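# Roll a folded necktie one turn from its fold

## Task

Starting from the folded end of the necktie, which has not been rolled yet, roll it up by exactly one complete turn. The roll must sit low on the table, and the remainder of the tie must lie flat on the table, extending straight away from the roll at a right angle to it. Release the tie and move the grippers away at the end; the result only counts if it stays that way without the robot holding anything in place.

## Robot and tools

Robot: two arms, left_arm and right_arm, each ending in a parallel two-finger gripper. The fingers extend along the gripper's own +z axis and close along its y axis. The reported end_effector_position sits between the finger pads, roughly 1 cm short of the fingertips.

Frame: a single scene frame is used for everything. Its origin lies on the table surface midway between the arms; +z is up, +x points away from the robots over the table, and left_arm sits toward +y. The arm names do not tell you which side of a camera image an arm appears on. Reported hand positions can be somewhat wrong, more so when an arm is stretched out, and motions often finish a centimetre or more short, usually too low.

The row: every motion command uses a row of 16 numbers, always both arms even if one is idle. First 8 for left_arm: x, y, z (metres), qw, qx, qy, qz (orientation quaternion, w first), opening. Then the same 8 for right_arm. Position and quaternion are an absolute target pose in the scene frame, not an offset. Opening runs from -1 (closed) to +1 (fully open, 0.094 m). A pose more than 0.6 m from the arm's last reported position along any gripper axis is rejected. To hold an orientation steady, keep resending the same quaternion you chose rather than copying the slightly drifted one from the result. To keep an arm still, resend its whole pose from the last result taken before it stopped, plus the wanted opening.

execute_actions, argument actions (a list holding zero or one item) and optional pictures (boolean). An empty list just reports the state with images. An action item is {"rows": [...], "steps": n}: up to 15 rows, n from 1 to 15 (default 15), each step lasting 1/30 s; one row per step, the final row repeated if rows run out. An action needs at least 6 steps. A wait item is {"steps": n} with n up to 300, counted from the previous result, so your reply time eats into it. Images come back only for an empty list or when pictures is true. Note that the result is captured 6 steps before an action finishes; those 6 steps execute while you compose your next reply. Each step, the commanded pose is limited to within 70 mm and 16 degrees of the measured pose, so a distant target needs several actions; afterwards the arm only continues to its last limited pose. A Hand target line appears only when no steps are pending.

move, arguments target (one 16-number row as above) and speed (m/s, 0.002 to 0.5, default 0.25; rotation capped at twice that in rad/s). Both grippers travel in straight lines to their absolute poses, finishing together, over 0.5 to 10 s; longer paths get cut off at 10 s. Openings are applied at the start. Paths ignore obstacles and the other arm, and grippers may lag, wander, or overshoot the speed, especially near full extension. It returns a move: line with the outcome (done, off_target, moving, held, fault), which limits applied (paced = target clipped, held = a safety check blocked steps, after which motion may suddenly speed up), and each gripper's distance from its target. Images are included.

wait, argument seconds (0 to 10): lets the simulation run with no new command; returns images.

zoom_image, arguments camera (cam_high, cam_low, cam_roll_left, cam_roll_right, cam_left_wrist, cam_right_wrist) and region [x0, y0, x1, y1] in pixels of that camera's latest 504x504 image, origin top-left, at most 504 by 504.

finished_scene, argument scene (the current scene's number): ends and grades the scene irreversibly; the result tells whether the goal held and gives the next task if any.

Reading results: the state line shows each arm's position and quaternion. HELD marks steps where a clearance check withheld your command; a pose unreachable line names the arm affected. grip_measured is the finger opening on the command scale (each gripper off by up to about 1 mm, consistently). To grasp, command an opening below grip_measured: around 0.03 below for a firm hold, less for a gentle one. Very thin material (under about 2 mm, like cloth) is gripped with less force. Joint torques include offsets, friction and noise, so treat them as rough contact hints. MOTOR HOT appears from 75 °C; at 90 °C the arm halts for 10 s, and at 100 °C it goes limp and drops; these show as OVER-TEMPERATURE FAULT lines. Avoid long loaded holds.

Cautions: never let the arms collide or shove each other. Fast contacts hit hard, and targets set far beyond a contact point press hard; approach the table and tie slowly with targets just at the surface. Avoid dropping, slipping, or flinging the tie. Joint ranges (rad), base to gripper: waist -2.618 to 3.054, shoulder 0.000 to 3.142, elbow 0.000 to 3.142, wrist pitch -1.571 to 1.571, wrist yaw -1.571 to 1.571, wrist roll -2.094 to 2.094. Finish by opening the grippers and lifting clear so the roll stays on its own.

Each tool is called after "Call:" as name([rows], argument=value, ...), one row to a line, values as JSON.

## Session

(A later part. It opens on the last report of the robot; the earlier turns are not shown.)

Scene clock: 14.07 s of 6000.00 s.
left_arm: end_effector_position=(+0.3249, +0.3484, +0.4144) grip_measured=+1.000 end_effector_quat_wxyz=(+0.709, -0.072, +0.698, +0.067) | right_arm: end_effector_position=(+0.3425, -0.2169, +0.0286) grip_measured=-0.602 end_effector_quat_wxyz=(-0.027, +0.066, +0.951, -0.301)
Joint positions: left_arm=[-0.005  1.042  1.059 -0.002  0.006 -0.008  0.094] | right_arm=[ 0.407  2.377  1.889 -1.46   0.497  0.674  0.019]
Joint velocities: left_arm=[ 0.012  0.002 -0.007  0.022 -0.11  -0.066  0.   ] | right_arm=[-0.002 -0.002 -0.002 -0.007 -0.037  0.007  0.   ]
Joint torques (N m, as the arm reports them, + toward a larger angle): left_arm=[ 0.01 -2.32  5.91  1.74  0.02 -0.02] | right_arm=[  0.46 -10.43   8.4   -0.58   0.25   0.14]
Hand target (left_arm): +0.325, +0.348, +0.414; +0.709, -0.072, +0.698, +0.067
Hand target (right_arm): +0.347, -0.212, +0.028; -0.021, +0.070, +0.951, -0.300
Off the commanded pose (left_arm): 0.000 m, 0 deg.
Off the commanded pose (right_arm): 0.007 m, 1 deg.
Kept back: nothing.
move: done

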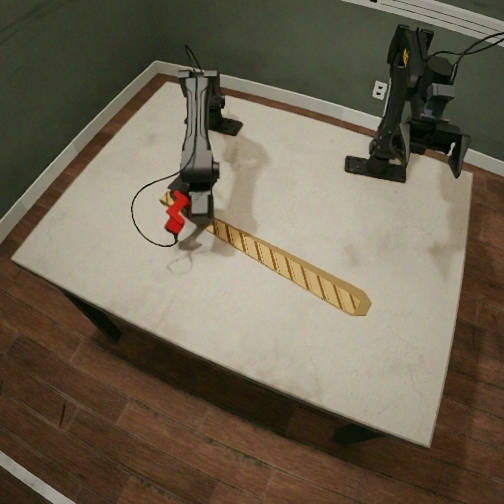

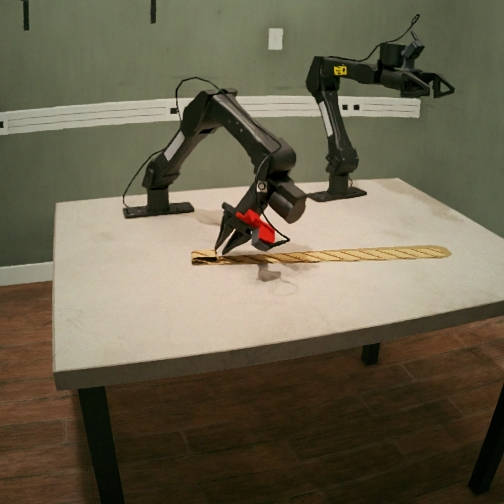

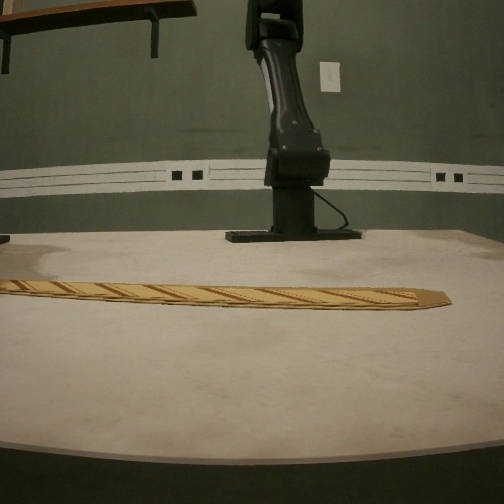

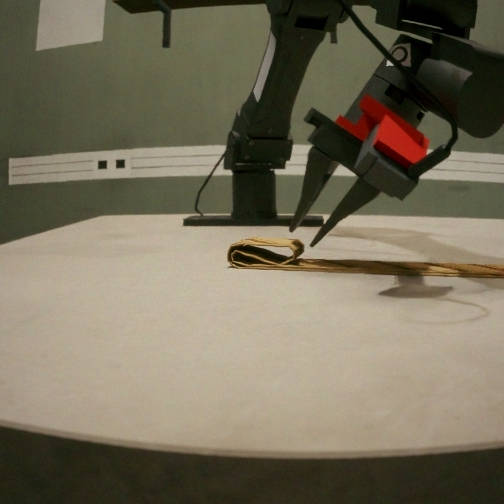

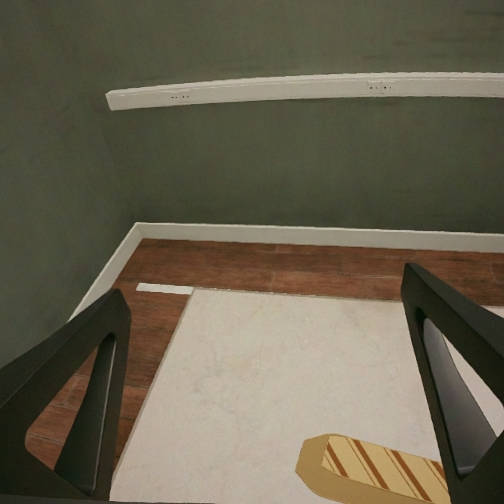

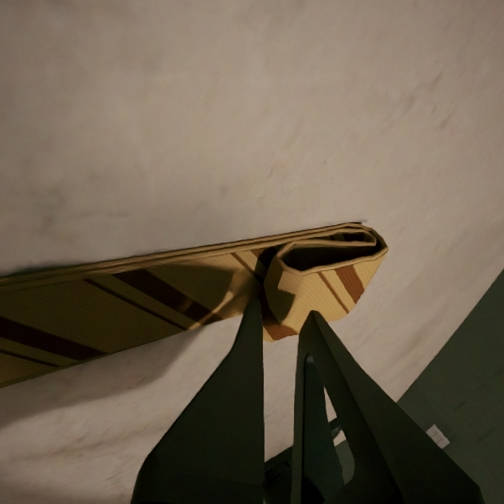

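Call:
execute_actions(actions=[])

Call:
move(target=[0.3249,0.3484,0.4144,0.709,-0.072,0.698,0.067,1,0.342,-0.225,0.085,0,0.074,0.997,0,-0.5], speed=0.4)

Call:
move(target=[0.3249,0.3484,0.4144,0.709,-0.072,0.698,0.067,1,0.33,-0.315,0.04,0.034,0.066,0.884,0.459,-0.3], speed=0.4)

Call:
move(target=[0.3249,0.3484,0.4144,0.709,-0.072,0.698,0.067,1,0.326,-0.292,0.014,0.034,0.066,0.884,0.459,-0.3], speed=0.08)

Scene clock: 14.80 s of 6000.00 s.
left_arm: end_effector_position=(+0.3249, +0.3484, +0.4144) grip_measured=+1.000 end_effector_quat_wxyz=(+0.709, -0.072, +0.698, +0.067) | right_arm: end_effector_position=(+0.3422, -0.2168, +0.0285) grip_measured=-0.602 end_effector_quat_wxyz=(-0.028, +0.066, +0.951, -0.301)
Joint positions: left_arm=[-0.005  1.042  1.059 -0.002  0.006 -0.008  0.094] | right_arm=[ 0.407  2.377  1.889 -1.461  0.495  0.674  0.019]
Joint velocities: left_arm=[ 0.017  0.012 -0.002 -0.066  0.051  0.022  0.   ] | right_arm=[-0.012  0.002 -0.012 -0.066 -0.051 -0.066 -0.001]
Joint torques (N m, as the arm reports them, + toward a larger angle): left_arm=[ 0.03 -2.36  5.91  1.74  0.01 -0.02] | right_arm=[  0.49 -10.45   8.34  -0.57   0.26   0.14]
Hand target (left_arm): +0.325, +0.348, +0.414; +0.709, -0.072, +0.698, +0.067
Hand target (right_arm): +0.347, -0.212, +0.028; -0.021, +0.070, +0.951, -0.300
Off the commanded pose (left_arm): 0.000 m, 0 deg.
Off the commanded pose (right_arm): 0.007 m, 1 deg.
Kept back: nothing.
Steps of this call (steps 1 to 22: nothing new was sent). Readings (end_effector_position):
1: left_arm (+0.3249, +0.3484, +0.4144) | right_arm (+0.3424, -0.2169, +0.0286)
2: left_arm (+0.3249, +0.3484, +0.4144) | right_arm (+0.3424, -0.2169, +0.0286)
4: left_arm (+0.3249, +0.3484, +0.4144) | right_arm (+0.3423, -0.2169, +0.0286)
8: left_arm (+0.3249, +0.3484, +0.4144) | right_arm (+0.3422, -0.2169, +0.0286)
22: the state above

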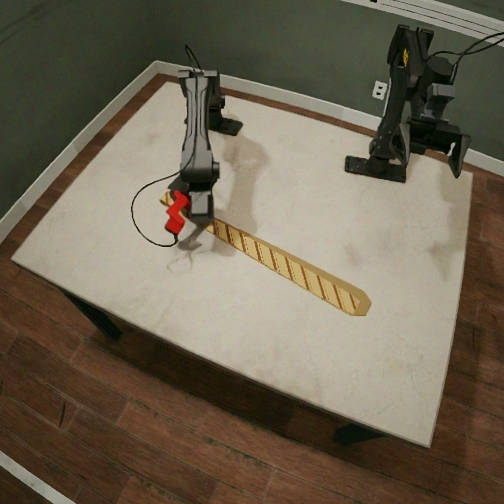

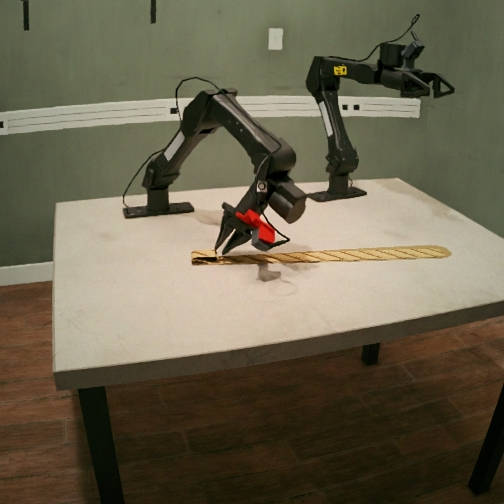

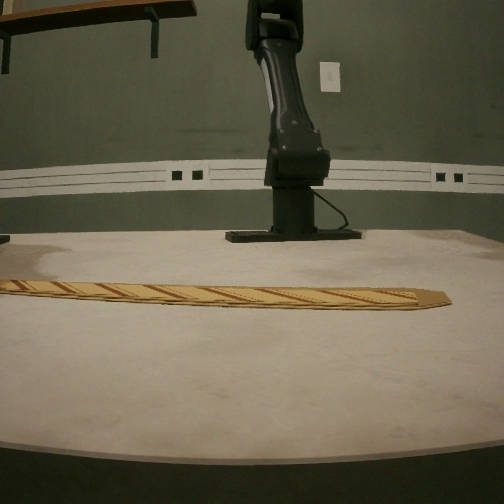

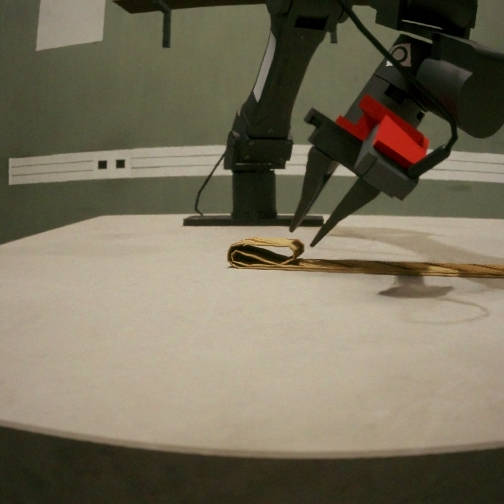

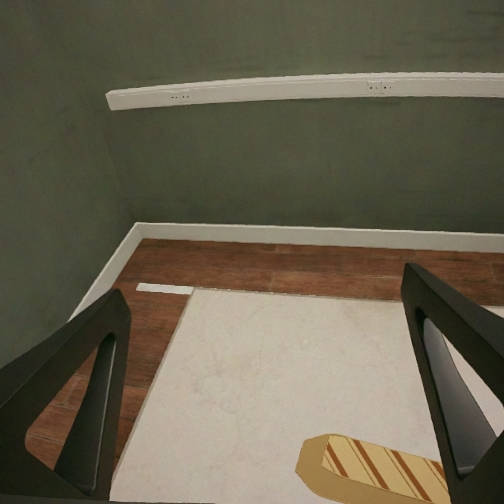

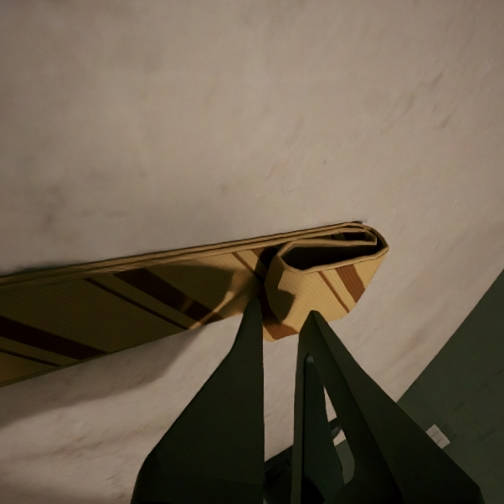

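Scene clock: 16.27 s of 6000.00 s.
left_arm: end_effector_position=(+0.3249, +0.3484, +0.4144) grip_measured=+1.000 end_effector_quat_wxyz=(+0.709, -0.072, +0.698, +0.067) | right_arm: end_effector_position=(+0.3449, -0.2236, +0.0819) grip_measured=-0.502 end_effector_quat_wxyz=(-0.004, +0.077, +0.997, -0.002)
Joint positions: left_arm=[-0.005  1.042  1.059 -0.002  0.006 -0.008  0.094] | right_arm=[ 0.165  2.014  1.667 -1.232  0.002  0.35   0.023]
Joint velocities: left_arm=[ 0.012  0.002  0.017 -0.037  0.007  0.007  0.   ] | right_arm=[-0.002 -0.022 -0.012 -0.007 -0.022  0.022  0.001]
Joint torques (N m, as the arm reports them, + toward a larger angle): left_arm=[-0.01 -2.32  5.92  1.74  0.01 -0.03] | right_arm=[ -0.2  -11.44   4.85   0.29  -0.05  -0.07]
Hand target (left_arm): +0.325, +0.348, +0.414; +0.709, -0.072, +0.698, +0.067
Hand target (right_arm): +0.342, -0.224, +0.084; +0.000, +0.074, +0.997, +0.002
Off the commanded pose (left_arm): 0.000 m, 0 deg.
Off the commanded pose (right_arm): 0.004 m, 1 deg.
Kept back: nothing.
move: done

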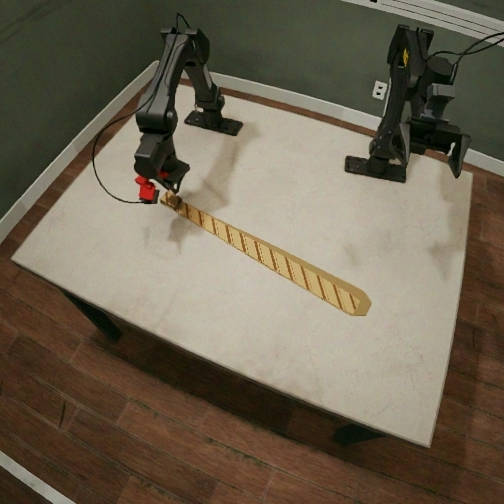

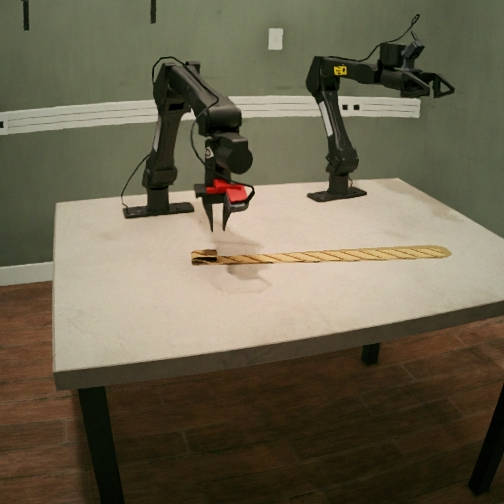

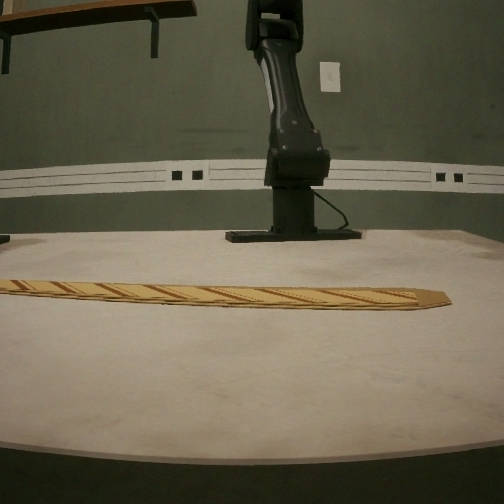

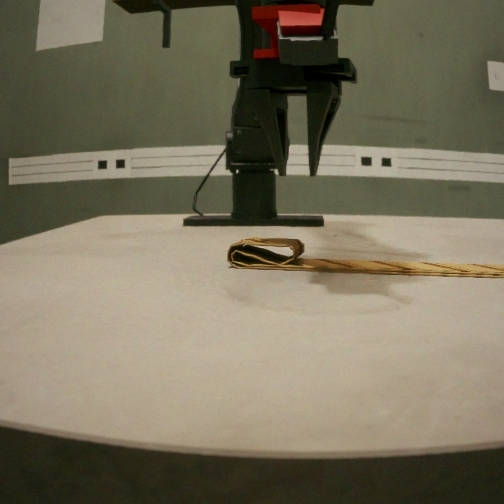

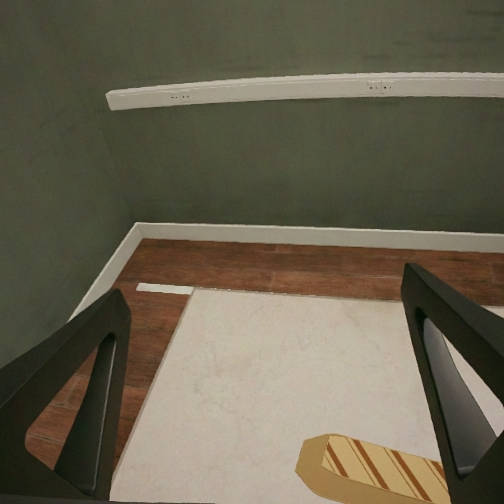

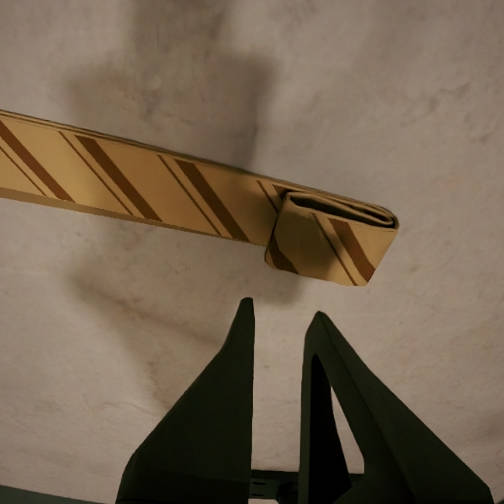

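Scene clock: 18.30 s of 6000.00 s.
left_arm: end_effector_position=(+0.3249, +0.3484, +0.4144) grip_measured=+1.000 end_effector_quat_wxyz=(+0.709, -0.072, +0.698, +0.067) | right_arm: end_effector_position=(+0.3212, -0.3116, +0.0395) grip_measured=-0.302 end_effector_quat_wxyz=(+0.028, +0.074, +0.884, +0.461)
Joint positions: left_arm=[-0.005  1.042  1.059 -0.002  0.006 -0.008  0.094] | right_arm=[-0.48   2.198  1.434 -1.212 -0.896 -0.478  0.033]
Joint velocities: left_arm=[-0.002 -0.002 -0.007 -0.051 -0.081  0.022  0.   ] | right_arm=[-0.002  0.007 -0.017 -0.125 -0.051 -0.007 -0.001]
Joint torques (N m, as the arm reports them, + toward a larger angle): left_arm=[ 0.05 -2.38  5.87  1.75  0.01 -0.02] | right_arm=[ 0.13 -8.79  7.74 -0.53 -0.56 -0.12]
Hand target (left_arm): +0.325, +0.348, +0.414; +0.709, -0.072, +0.698, +0.067
Hand target (right_arm): +0.329, -0.312, +0.042; +0.038, +0.066, +0.881, +0.466
Off the commanded pose (left_arm): 0.000 m, 0 deg.
Off the commanded pose (right_arm): 0.009 m, 1 deg.
Kept back: nothing.
move: done

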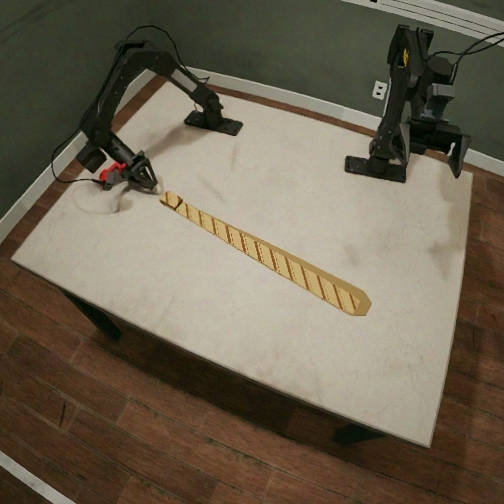

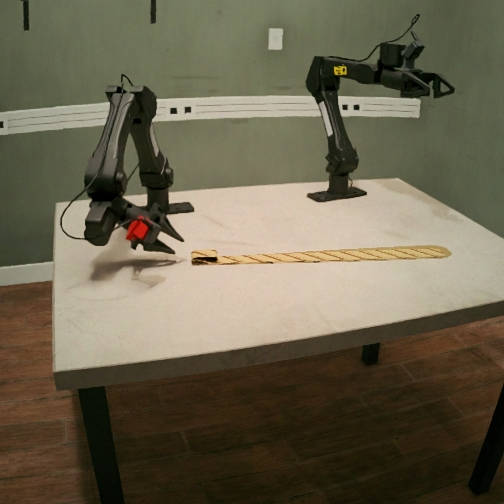

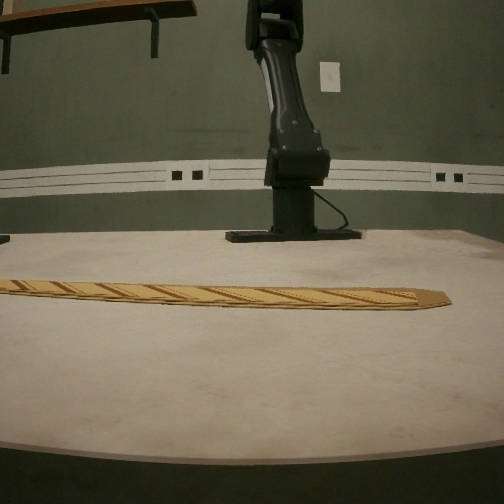

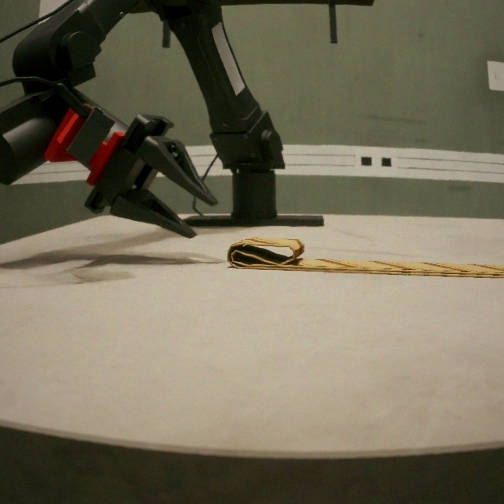

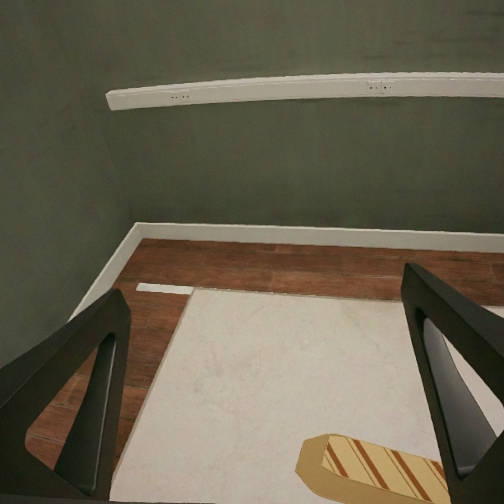

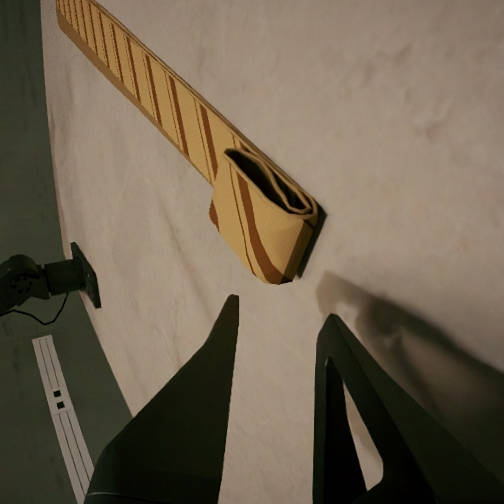

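Scene clock: 19.27 s of 6000.00 s.
left_arm: end_effector_position=(+0.3249, +0.3484, +0.4144) grip_measured=+1.000 end_effector_quat_wxyz=(+0.709, -0.072, +0.698, +0.067) | right_arm: end_effector_position=(+0.3295, -0.2984, +0.0213) grip_measured=-0.302 end_effector_quat_wxyz=(+0.042, +0.061, +0.891, +0.448)
Joint positions: left_arm=[-0.005  1.042  1.059 -0.002  0.006 -0.008  0.094] | right_arm=[-0.432  2.198  1.377 -1.06  -0.896 -0.415  0.033]
Joint velocities: left_arm=[-0.002 -0.017 -0.012 -0.022 -0.022  0.007  0.   ] | right_arm=[-0.002 -0.012  0.002  0.081 -0.007 -0.022  0.001]
Joint torques (N m, as the arm reports them, + toward a larger angle): left_arm=[ 0.04 -2.39  5.91  1.73  0.   -0.03] | right_arm=[ 0.39 -8.78  3.47 -0.16 -0.59  0.05]
Hand target (left_arm): +0.325, +0.348, +0.414; +0.709, -0.072, +0.698, +0.067
Hand target (right_arm): +0.325, -0.292, +0.014; +0.034, +0.066, +0.885, +0.459
Off the commanded pose (left_arm): 0.000 m, 0 deg.
Off the commanded pose (right_arm): 0.010 m, 2 deg.
Kept back: nothing.
move: done

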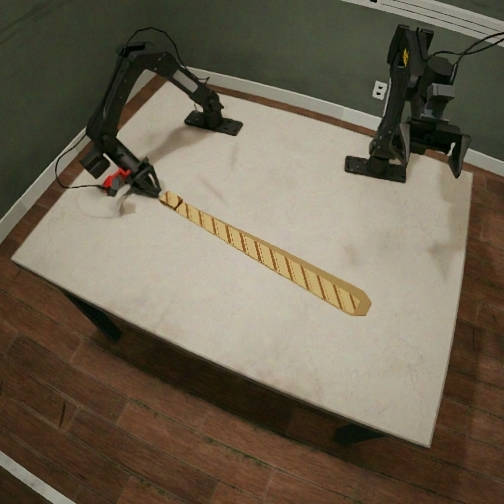

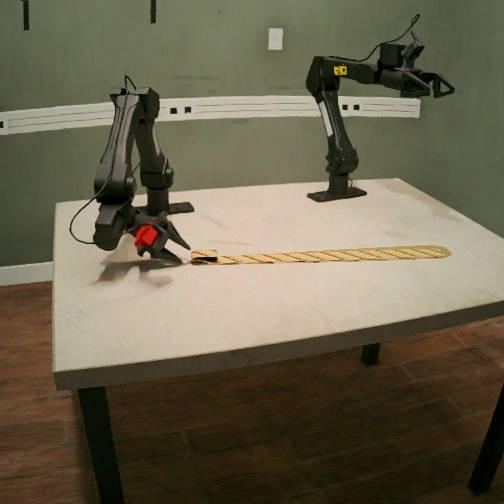

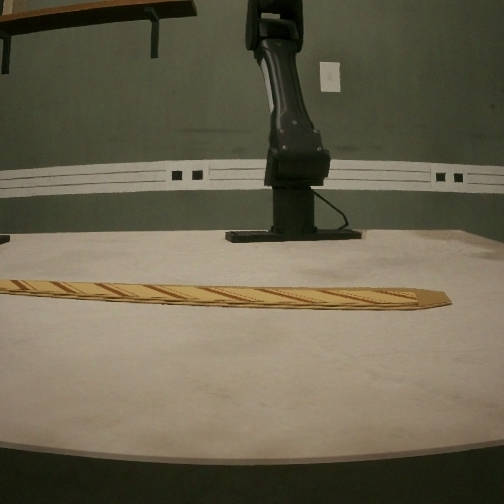

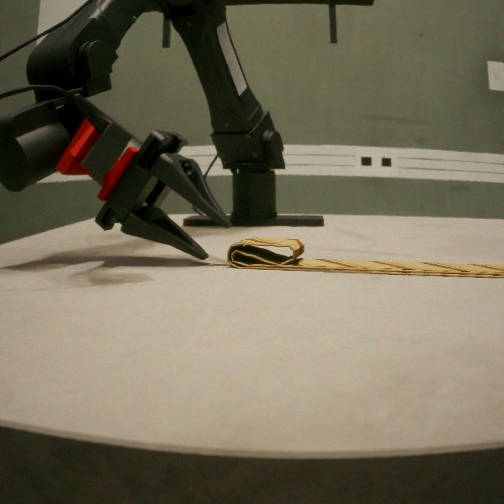

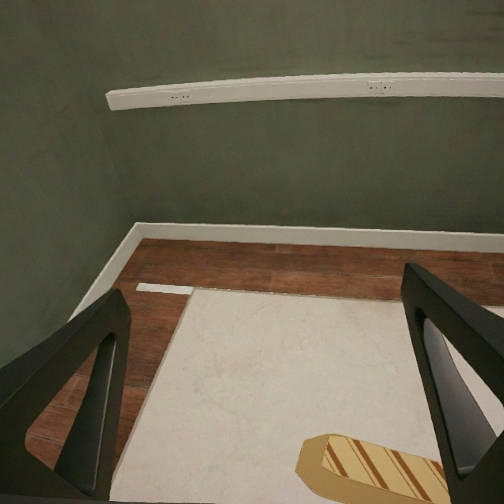

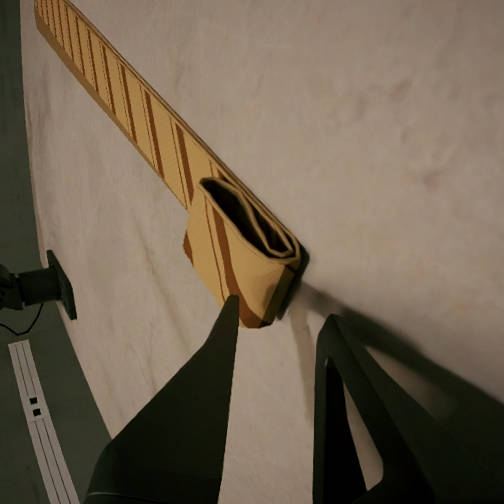

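Call:
move(target=[0.3249,0.3484,0.4144,0.709,-0.072,0.698,0.067,1,0.327,-0.286,0.009,0.034,0.066,0.884,0.459,-0.3], speed=0.05)

Call:
move(target=[0.3249,0.3484,0.4144,0.709,-0.072,0.698,0.067,1,0.331,-0.253,0.009,0.034,0.066,0.884,0.459,-0.3], speed=0.05)

Call:
move(target=[0.3249,0.3484,0.4144,0.709,-0.072,0.698,0.067,1,0.331,-0.253,0.011,0.034,0.066,0.884,0.459,-1])

Scene clock: 21.80 s of 6000.00 s.
left_arm: end_effector_position=(+0.3249, +0.3484, +0.4144) grip_measured=+1.000 end_effector_quat_wxyz=(+0.709, -0.072, +0.698, +0.067) | right_arm: end_effector_position=(+0.3310, -0.2931, +0.0174) grip_measured=-0.302 end_effector_quat_wxyz=(+0.044, +0.062, +0.890, +0.449)
Joint positions: left_arm=[-0.005  1.042  1.059 -0.002  0.006 -0.008  0.094] | right_arm=[-0.418  2.198  1.36  -1.022 -0.904 -0.389  0.033]
Joint velocities: left_arm=[-0.002 -0.002 -0.017 -0.022 -0.081  0.007  0.   ] | right_arm=[-0.002  0.007 -0.007  0.037  0.037 -0.037  0.   ]
Joint torques (N m, as the arm reports them, + toward a larger angle): left_arm=[ 0.03 -2.4   5.91  1.74  0.01 -0.02] | right_arm=[ 0.55 -8.64  3.35 -0.13 -0.58  0.06]
Hand target (left_arm): +0.325, +0.348, +0.414; +0.709, -0.072, +0.698, +0.067
Hand target (right_arm): +0.326, -0.286, +0.009; +0.034, +0.066, +0.885, +0.459
Off the commanded pose (left_arm): 0.000 m, 0 deg.
Off the commanded pose (right_arm): 0.012 m, 2 deg.
Kept back: nothing.
move: off_target (right_arm)

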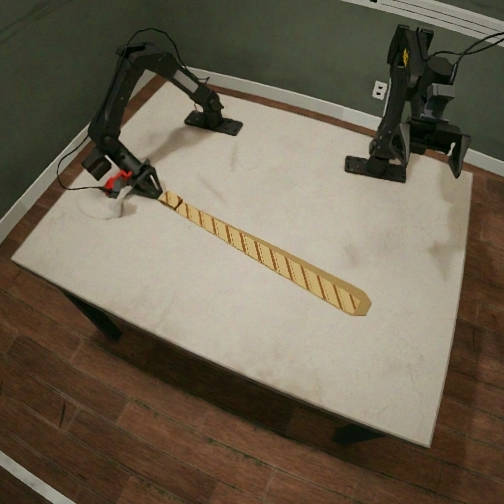

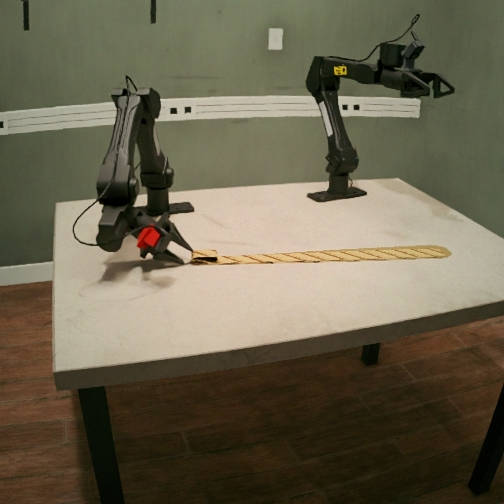

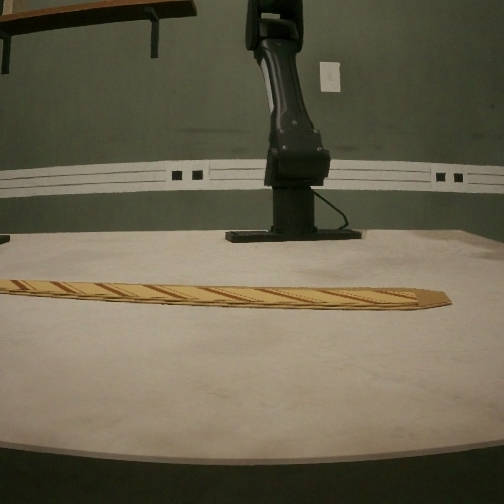

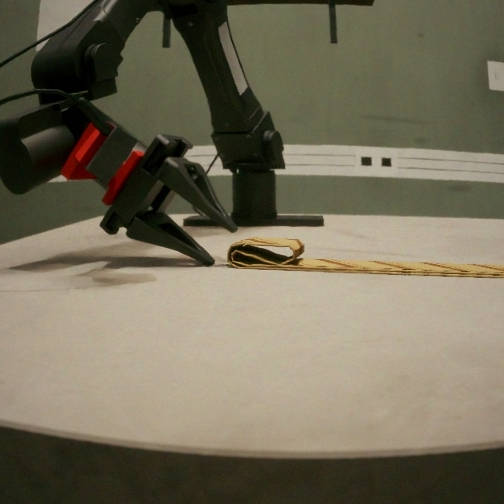

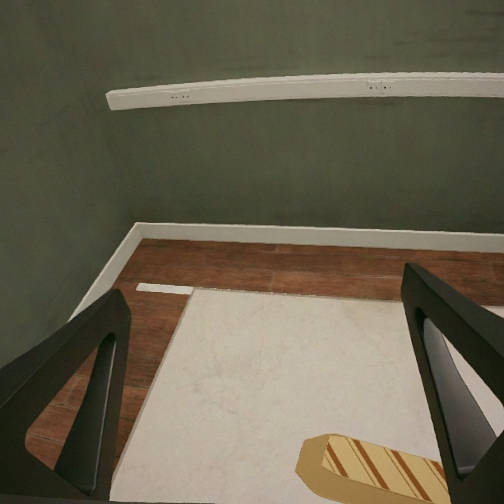

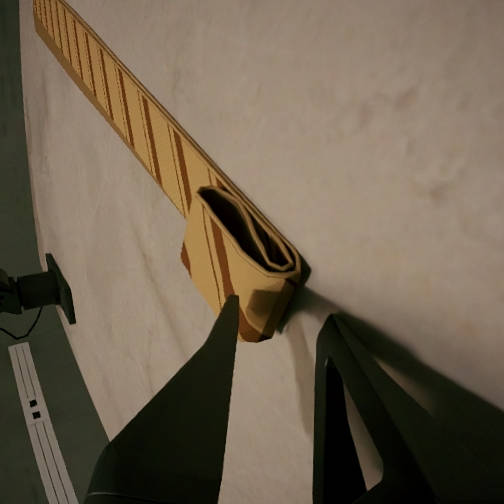

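Scene clock: 22.97 s of 6000.00 s.
left_arm: end_effector_position=(+0.3249, +0.3484, +0.4144) grip_measured=+1.000 end_effector_quat_wxyz=(+0.709, -0.072, +0.698, +0.067) | right_arm: end_effector_position=(+0.3365, -0.2568, +0.0166) grip_measured=-0.302 end_effector_quat_wxyz=(+0.036, +0.073, +0.878, +0.471)
Joint positions: left_arm=[-0.005  1.042  1.059 -0.002  0.006 -0.008  0.094] | right_arm=[-0.331  2.179  1.295 -0.895 -0.969 -0.245  0.033]
Joint velocities: left_arm=[-0.007  0.007 -0.002 -0.051 -0.007 -0.051  0.   ] | right_arm=[ 0.007  0.007  0.002 -0.066 -0.022  0.037 -0.   ]
Joint torques (N m, as the arm reports them, + toward a larger angle): left_arm=[ 0.02 -2.38  5.88  1.74  0.01 -0.02] | right_arm=[  0.87 -10.5    2.69   0.18  -0.2    0.  ]
Hand target (left_arm): +0.325, +0.348, +0.414; +0.709, -0.072, +0.698, +0.067
Hand target (right_arm): +0.331, -0.253, +0.009; +0.033, +0.066, +0.885, +0.459
Off the commanded pose (left_arm): 0.000 m, 0 deg.
Off the commanded pose (right_arm): 0.010 m, 2 deg.
Kept back: nothing.
move: done

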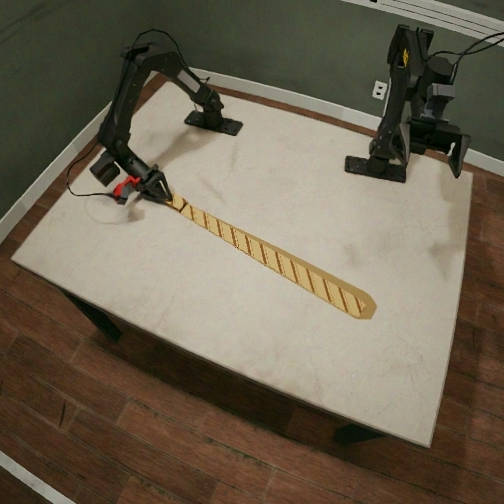

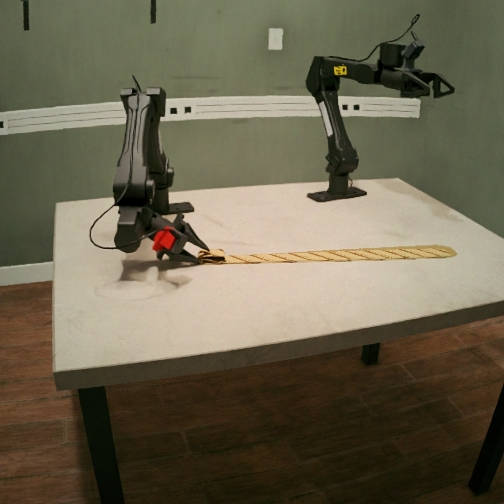

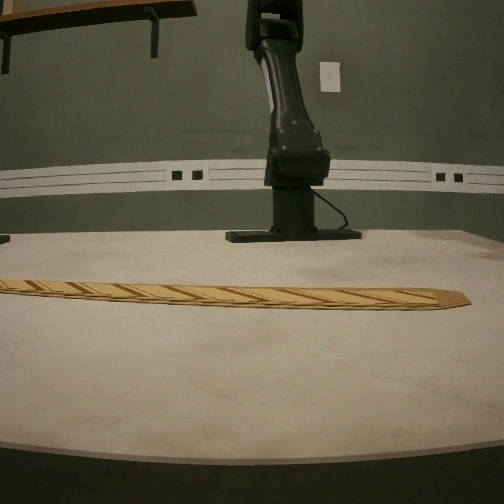

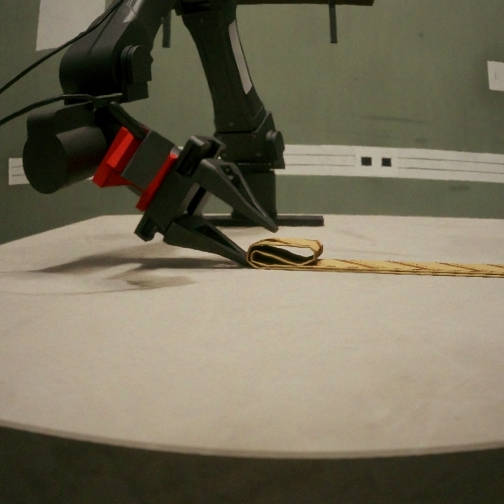

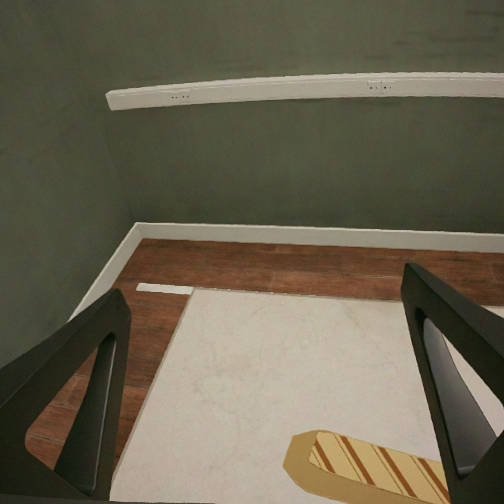

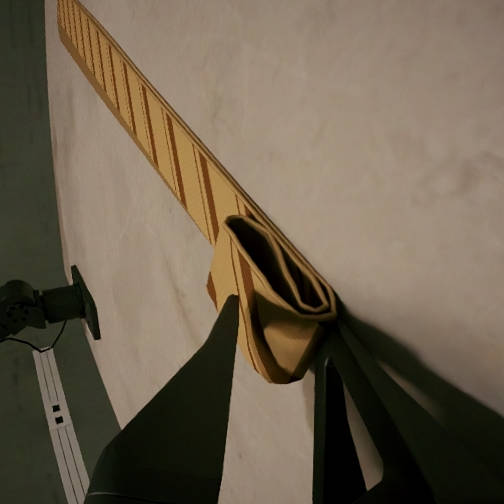

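Scene clock: 23.67 s of 6000.00 s.
left_arm: end_effector_position=(+0.3249, +0.3484, +0.4144) grip_measured=+1.000 end_effector_quat_wxyz=(+0.709, -0.072, +0.698, +0.067) | right_arm: end_effector_position=(+0.3372, -0.2597, +0.0126) grip_measured=-0.961 end_effector_quat_wxyz=(+0.038, +0.070, +0.885, +0.459)
Joint positions: left_arm=[-0.005  1.042  1.059 -0.002  0.006 -0.008  0.094] | right_arm=[-0.331  2.179  1.295 -0.881 -0.944 -0.241  0.002]
Joint velocities: left_arm=[ 0.007 -0.017 -0.012 -0.007 -0.051  0.007  0.   ] | right_arm=[ 0.002  0.007 -0.002 -0.037 -0.037  0.037  0.   ]
Joint torques (N m, as the arm reports them, + toward a larger angle): left_arm=[ 0.03 -2.35  5.89  1.74  0.   -0.02] | right_arm=[  0.93 -10.96   2.67   0.04  -0.47   0.03]
Hand target (left_arm): +0.325, +0.348, +0.414; +0.709, -0.072, +0.698, +0.067
Hand target (right_arm): +0.331, -0.253, +0.011; +0.033, +0.066, +0.885, +0.460
Off the commanded pose (left_arm): 0.000 m, 0 deg.
Off the commanded pose (right_arm): 0.009 m, 1 deg.
Kept back: nothing.
move: done

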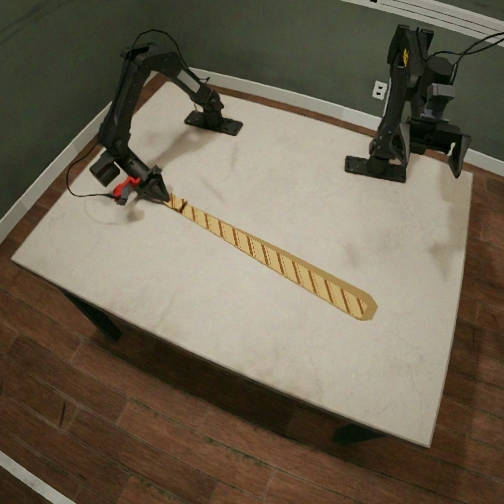

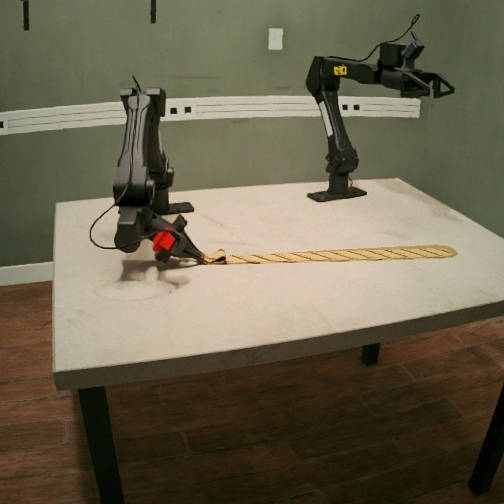

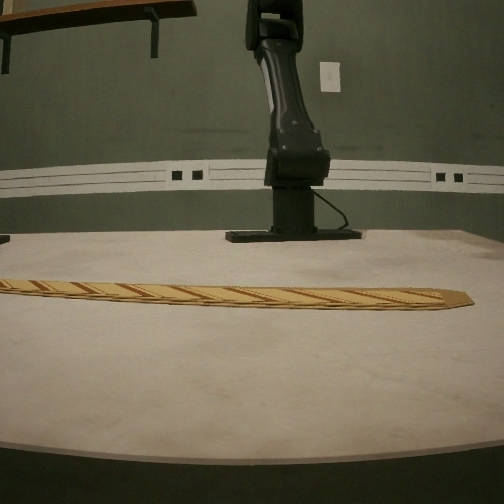

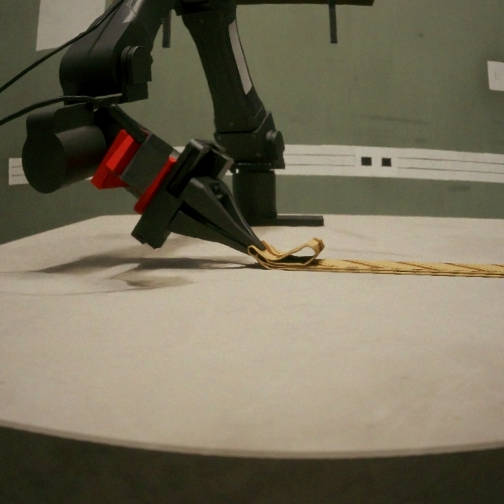

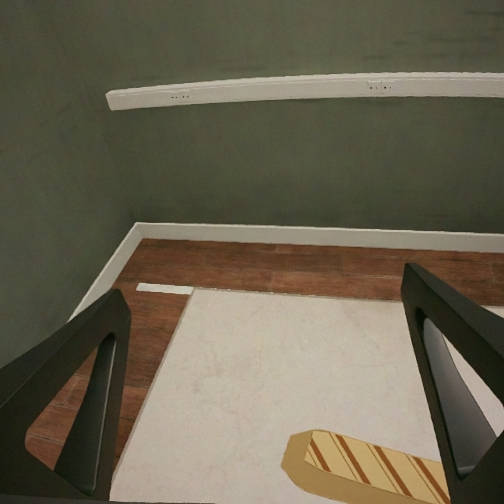

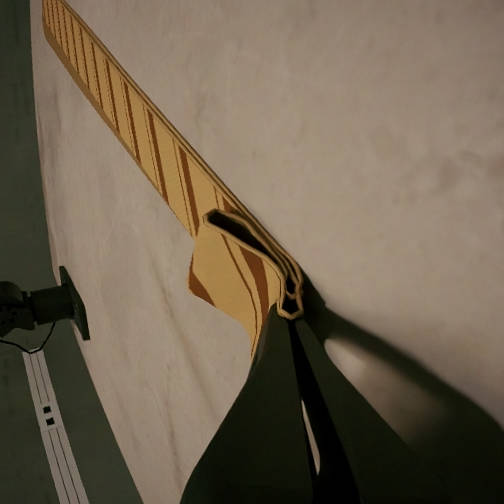

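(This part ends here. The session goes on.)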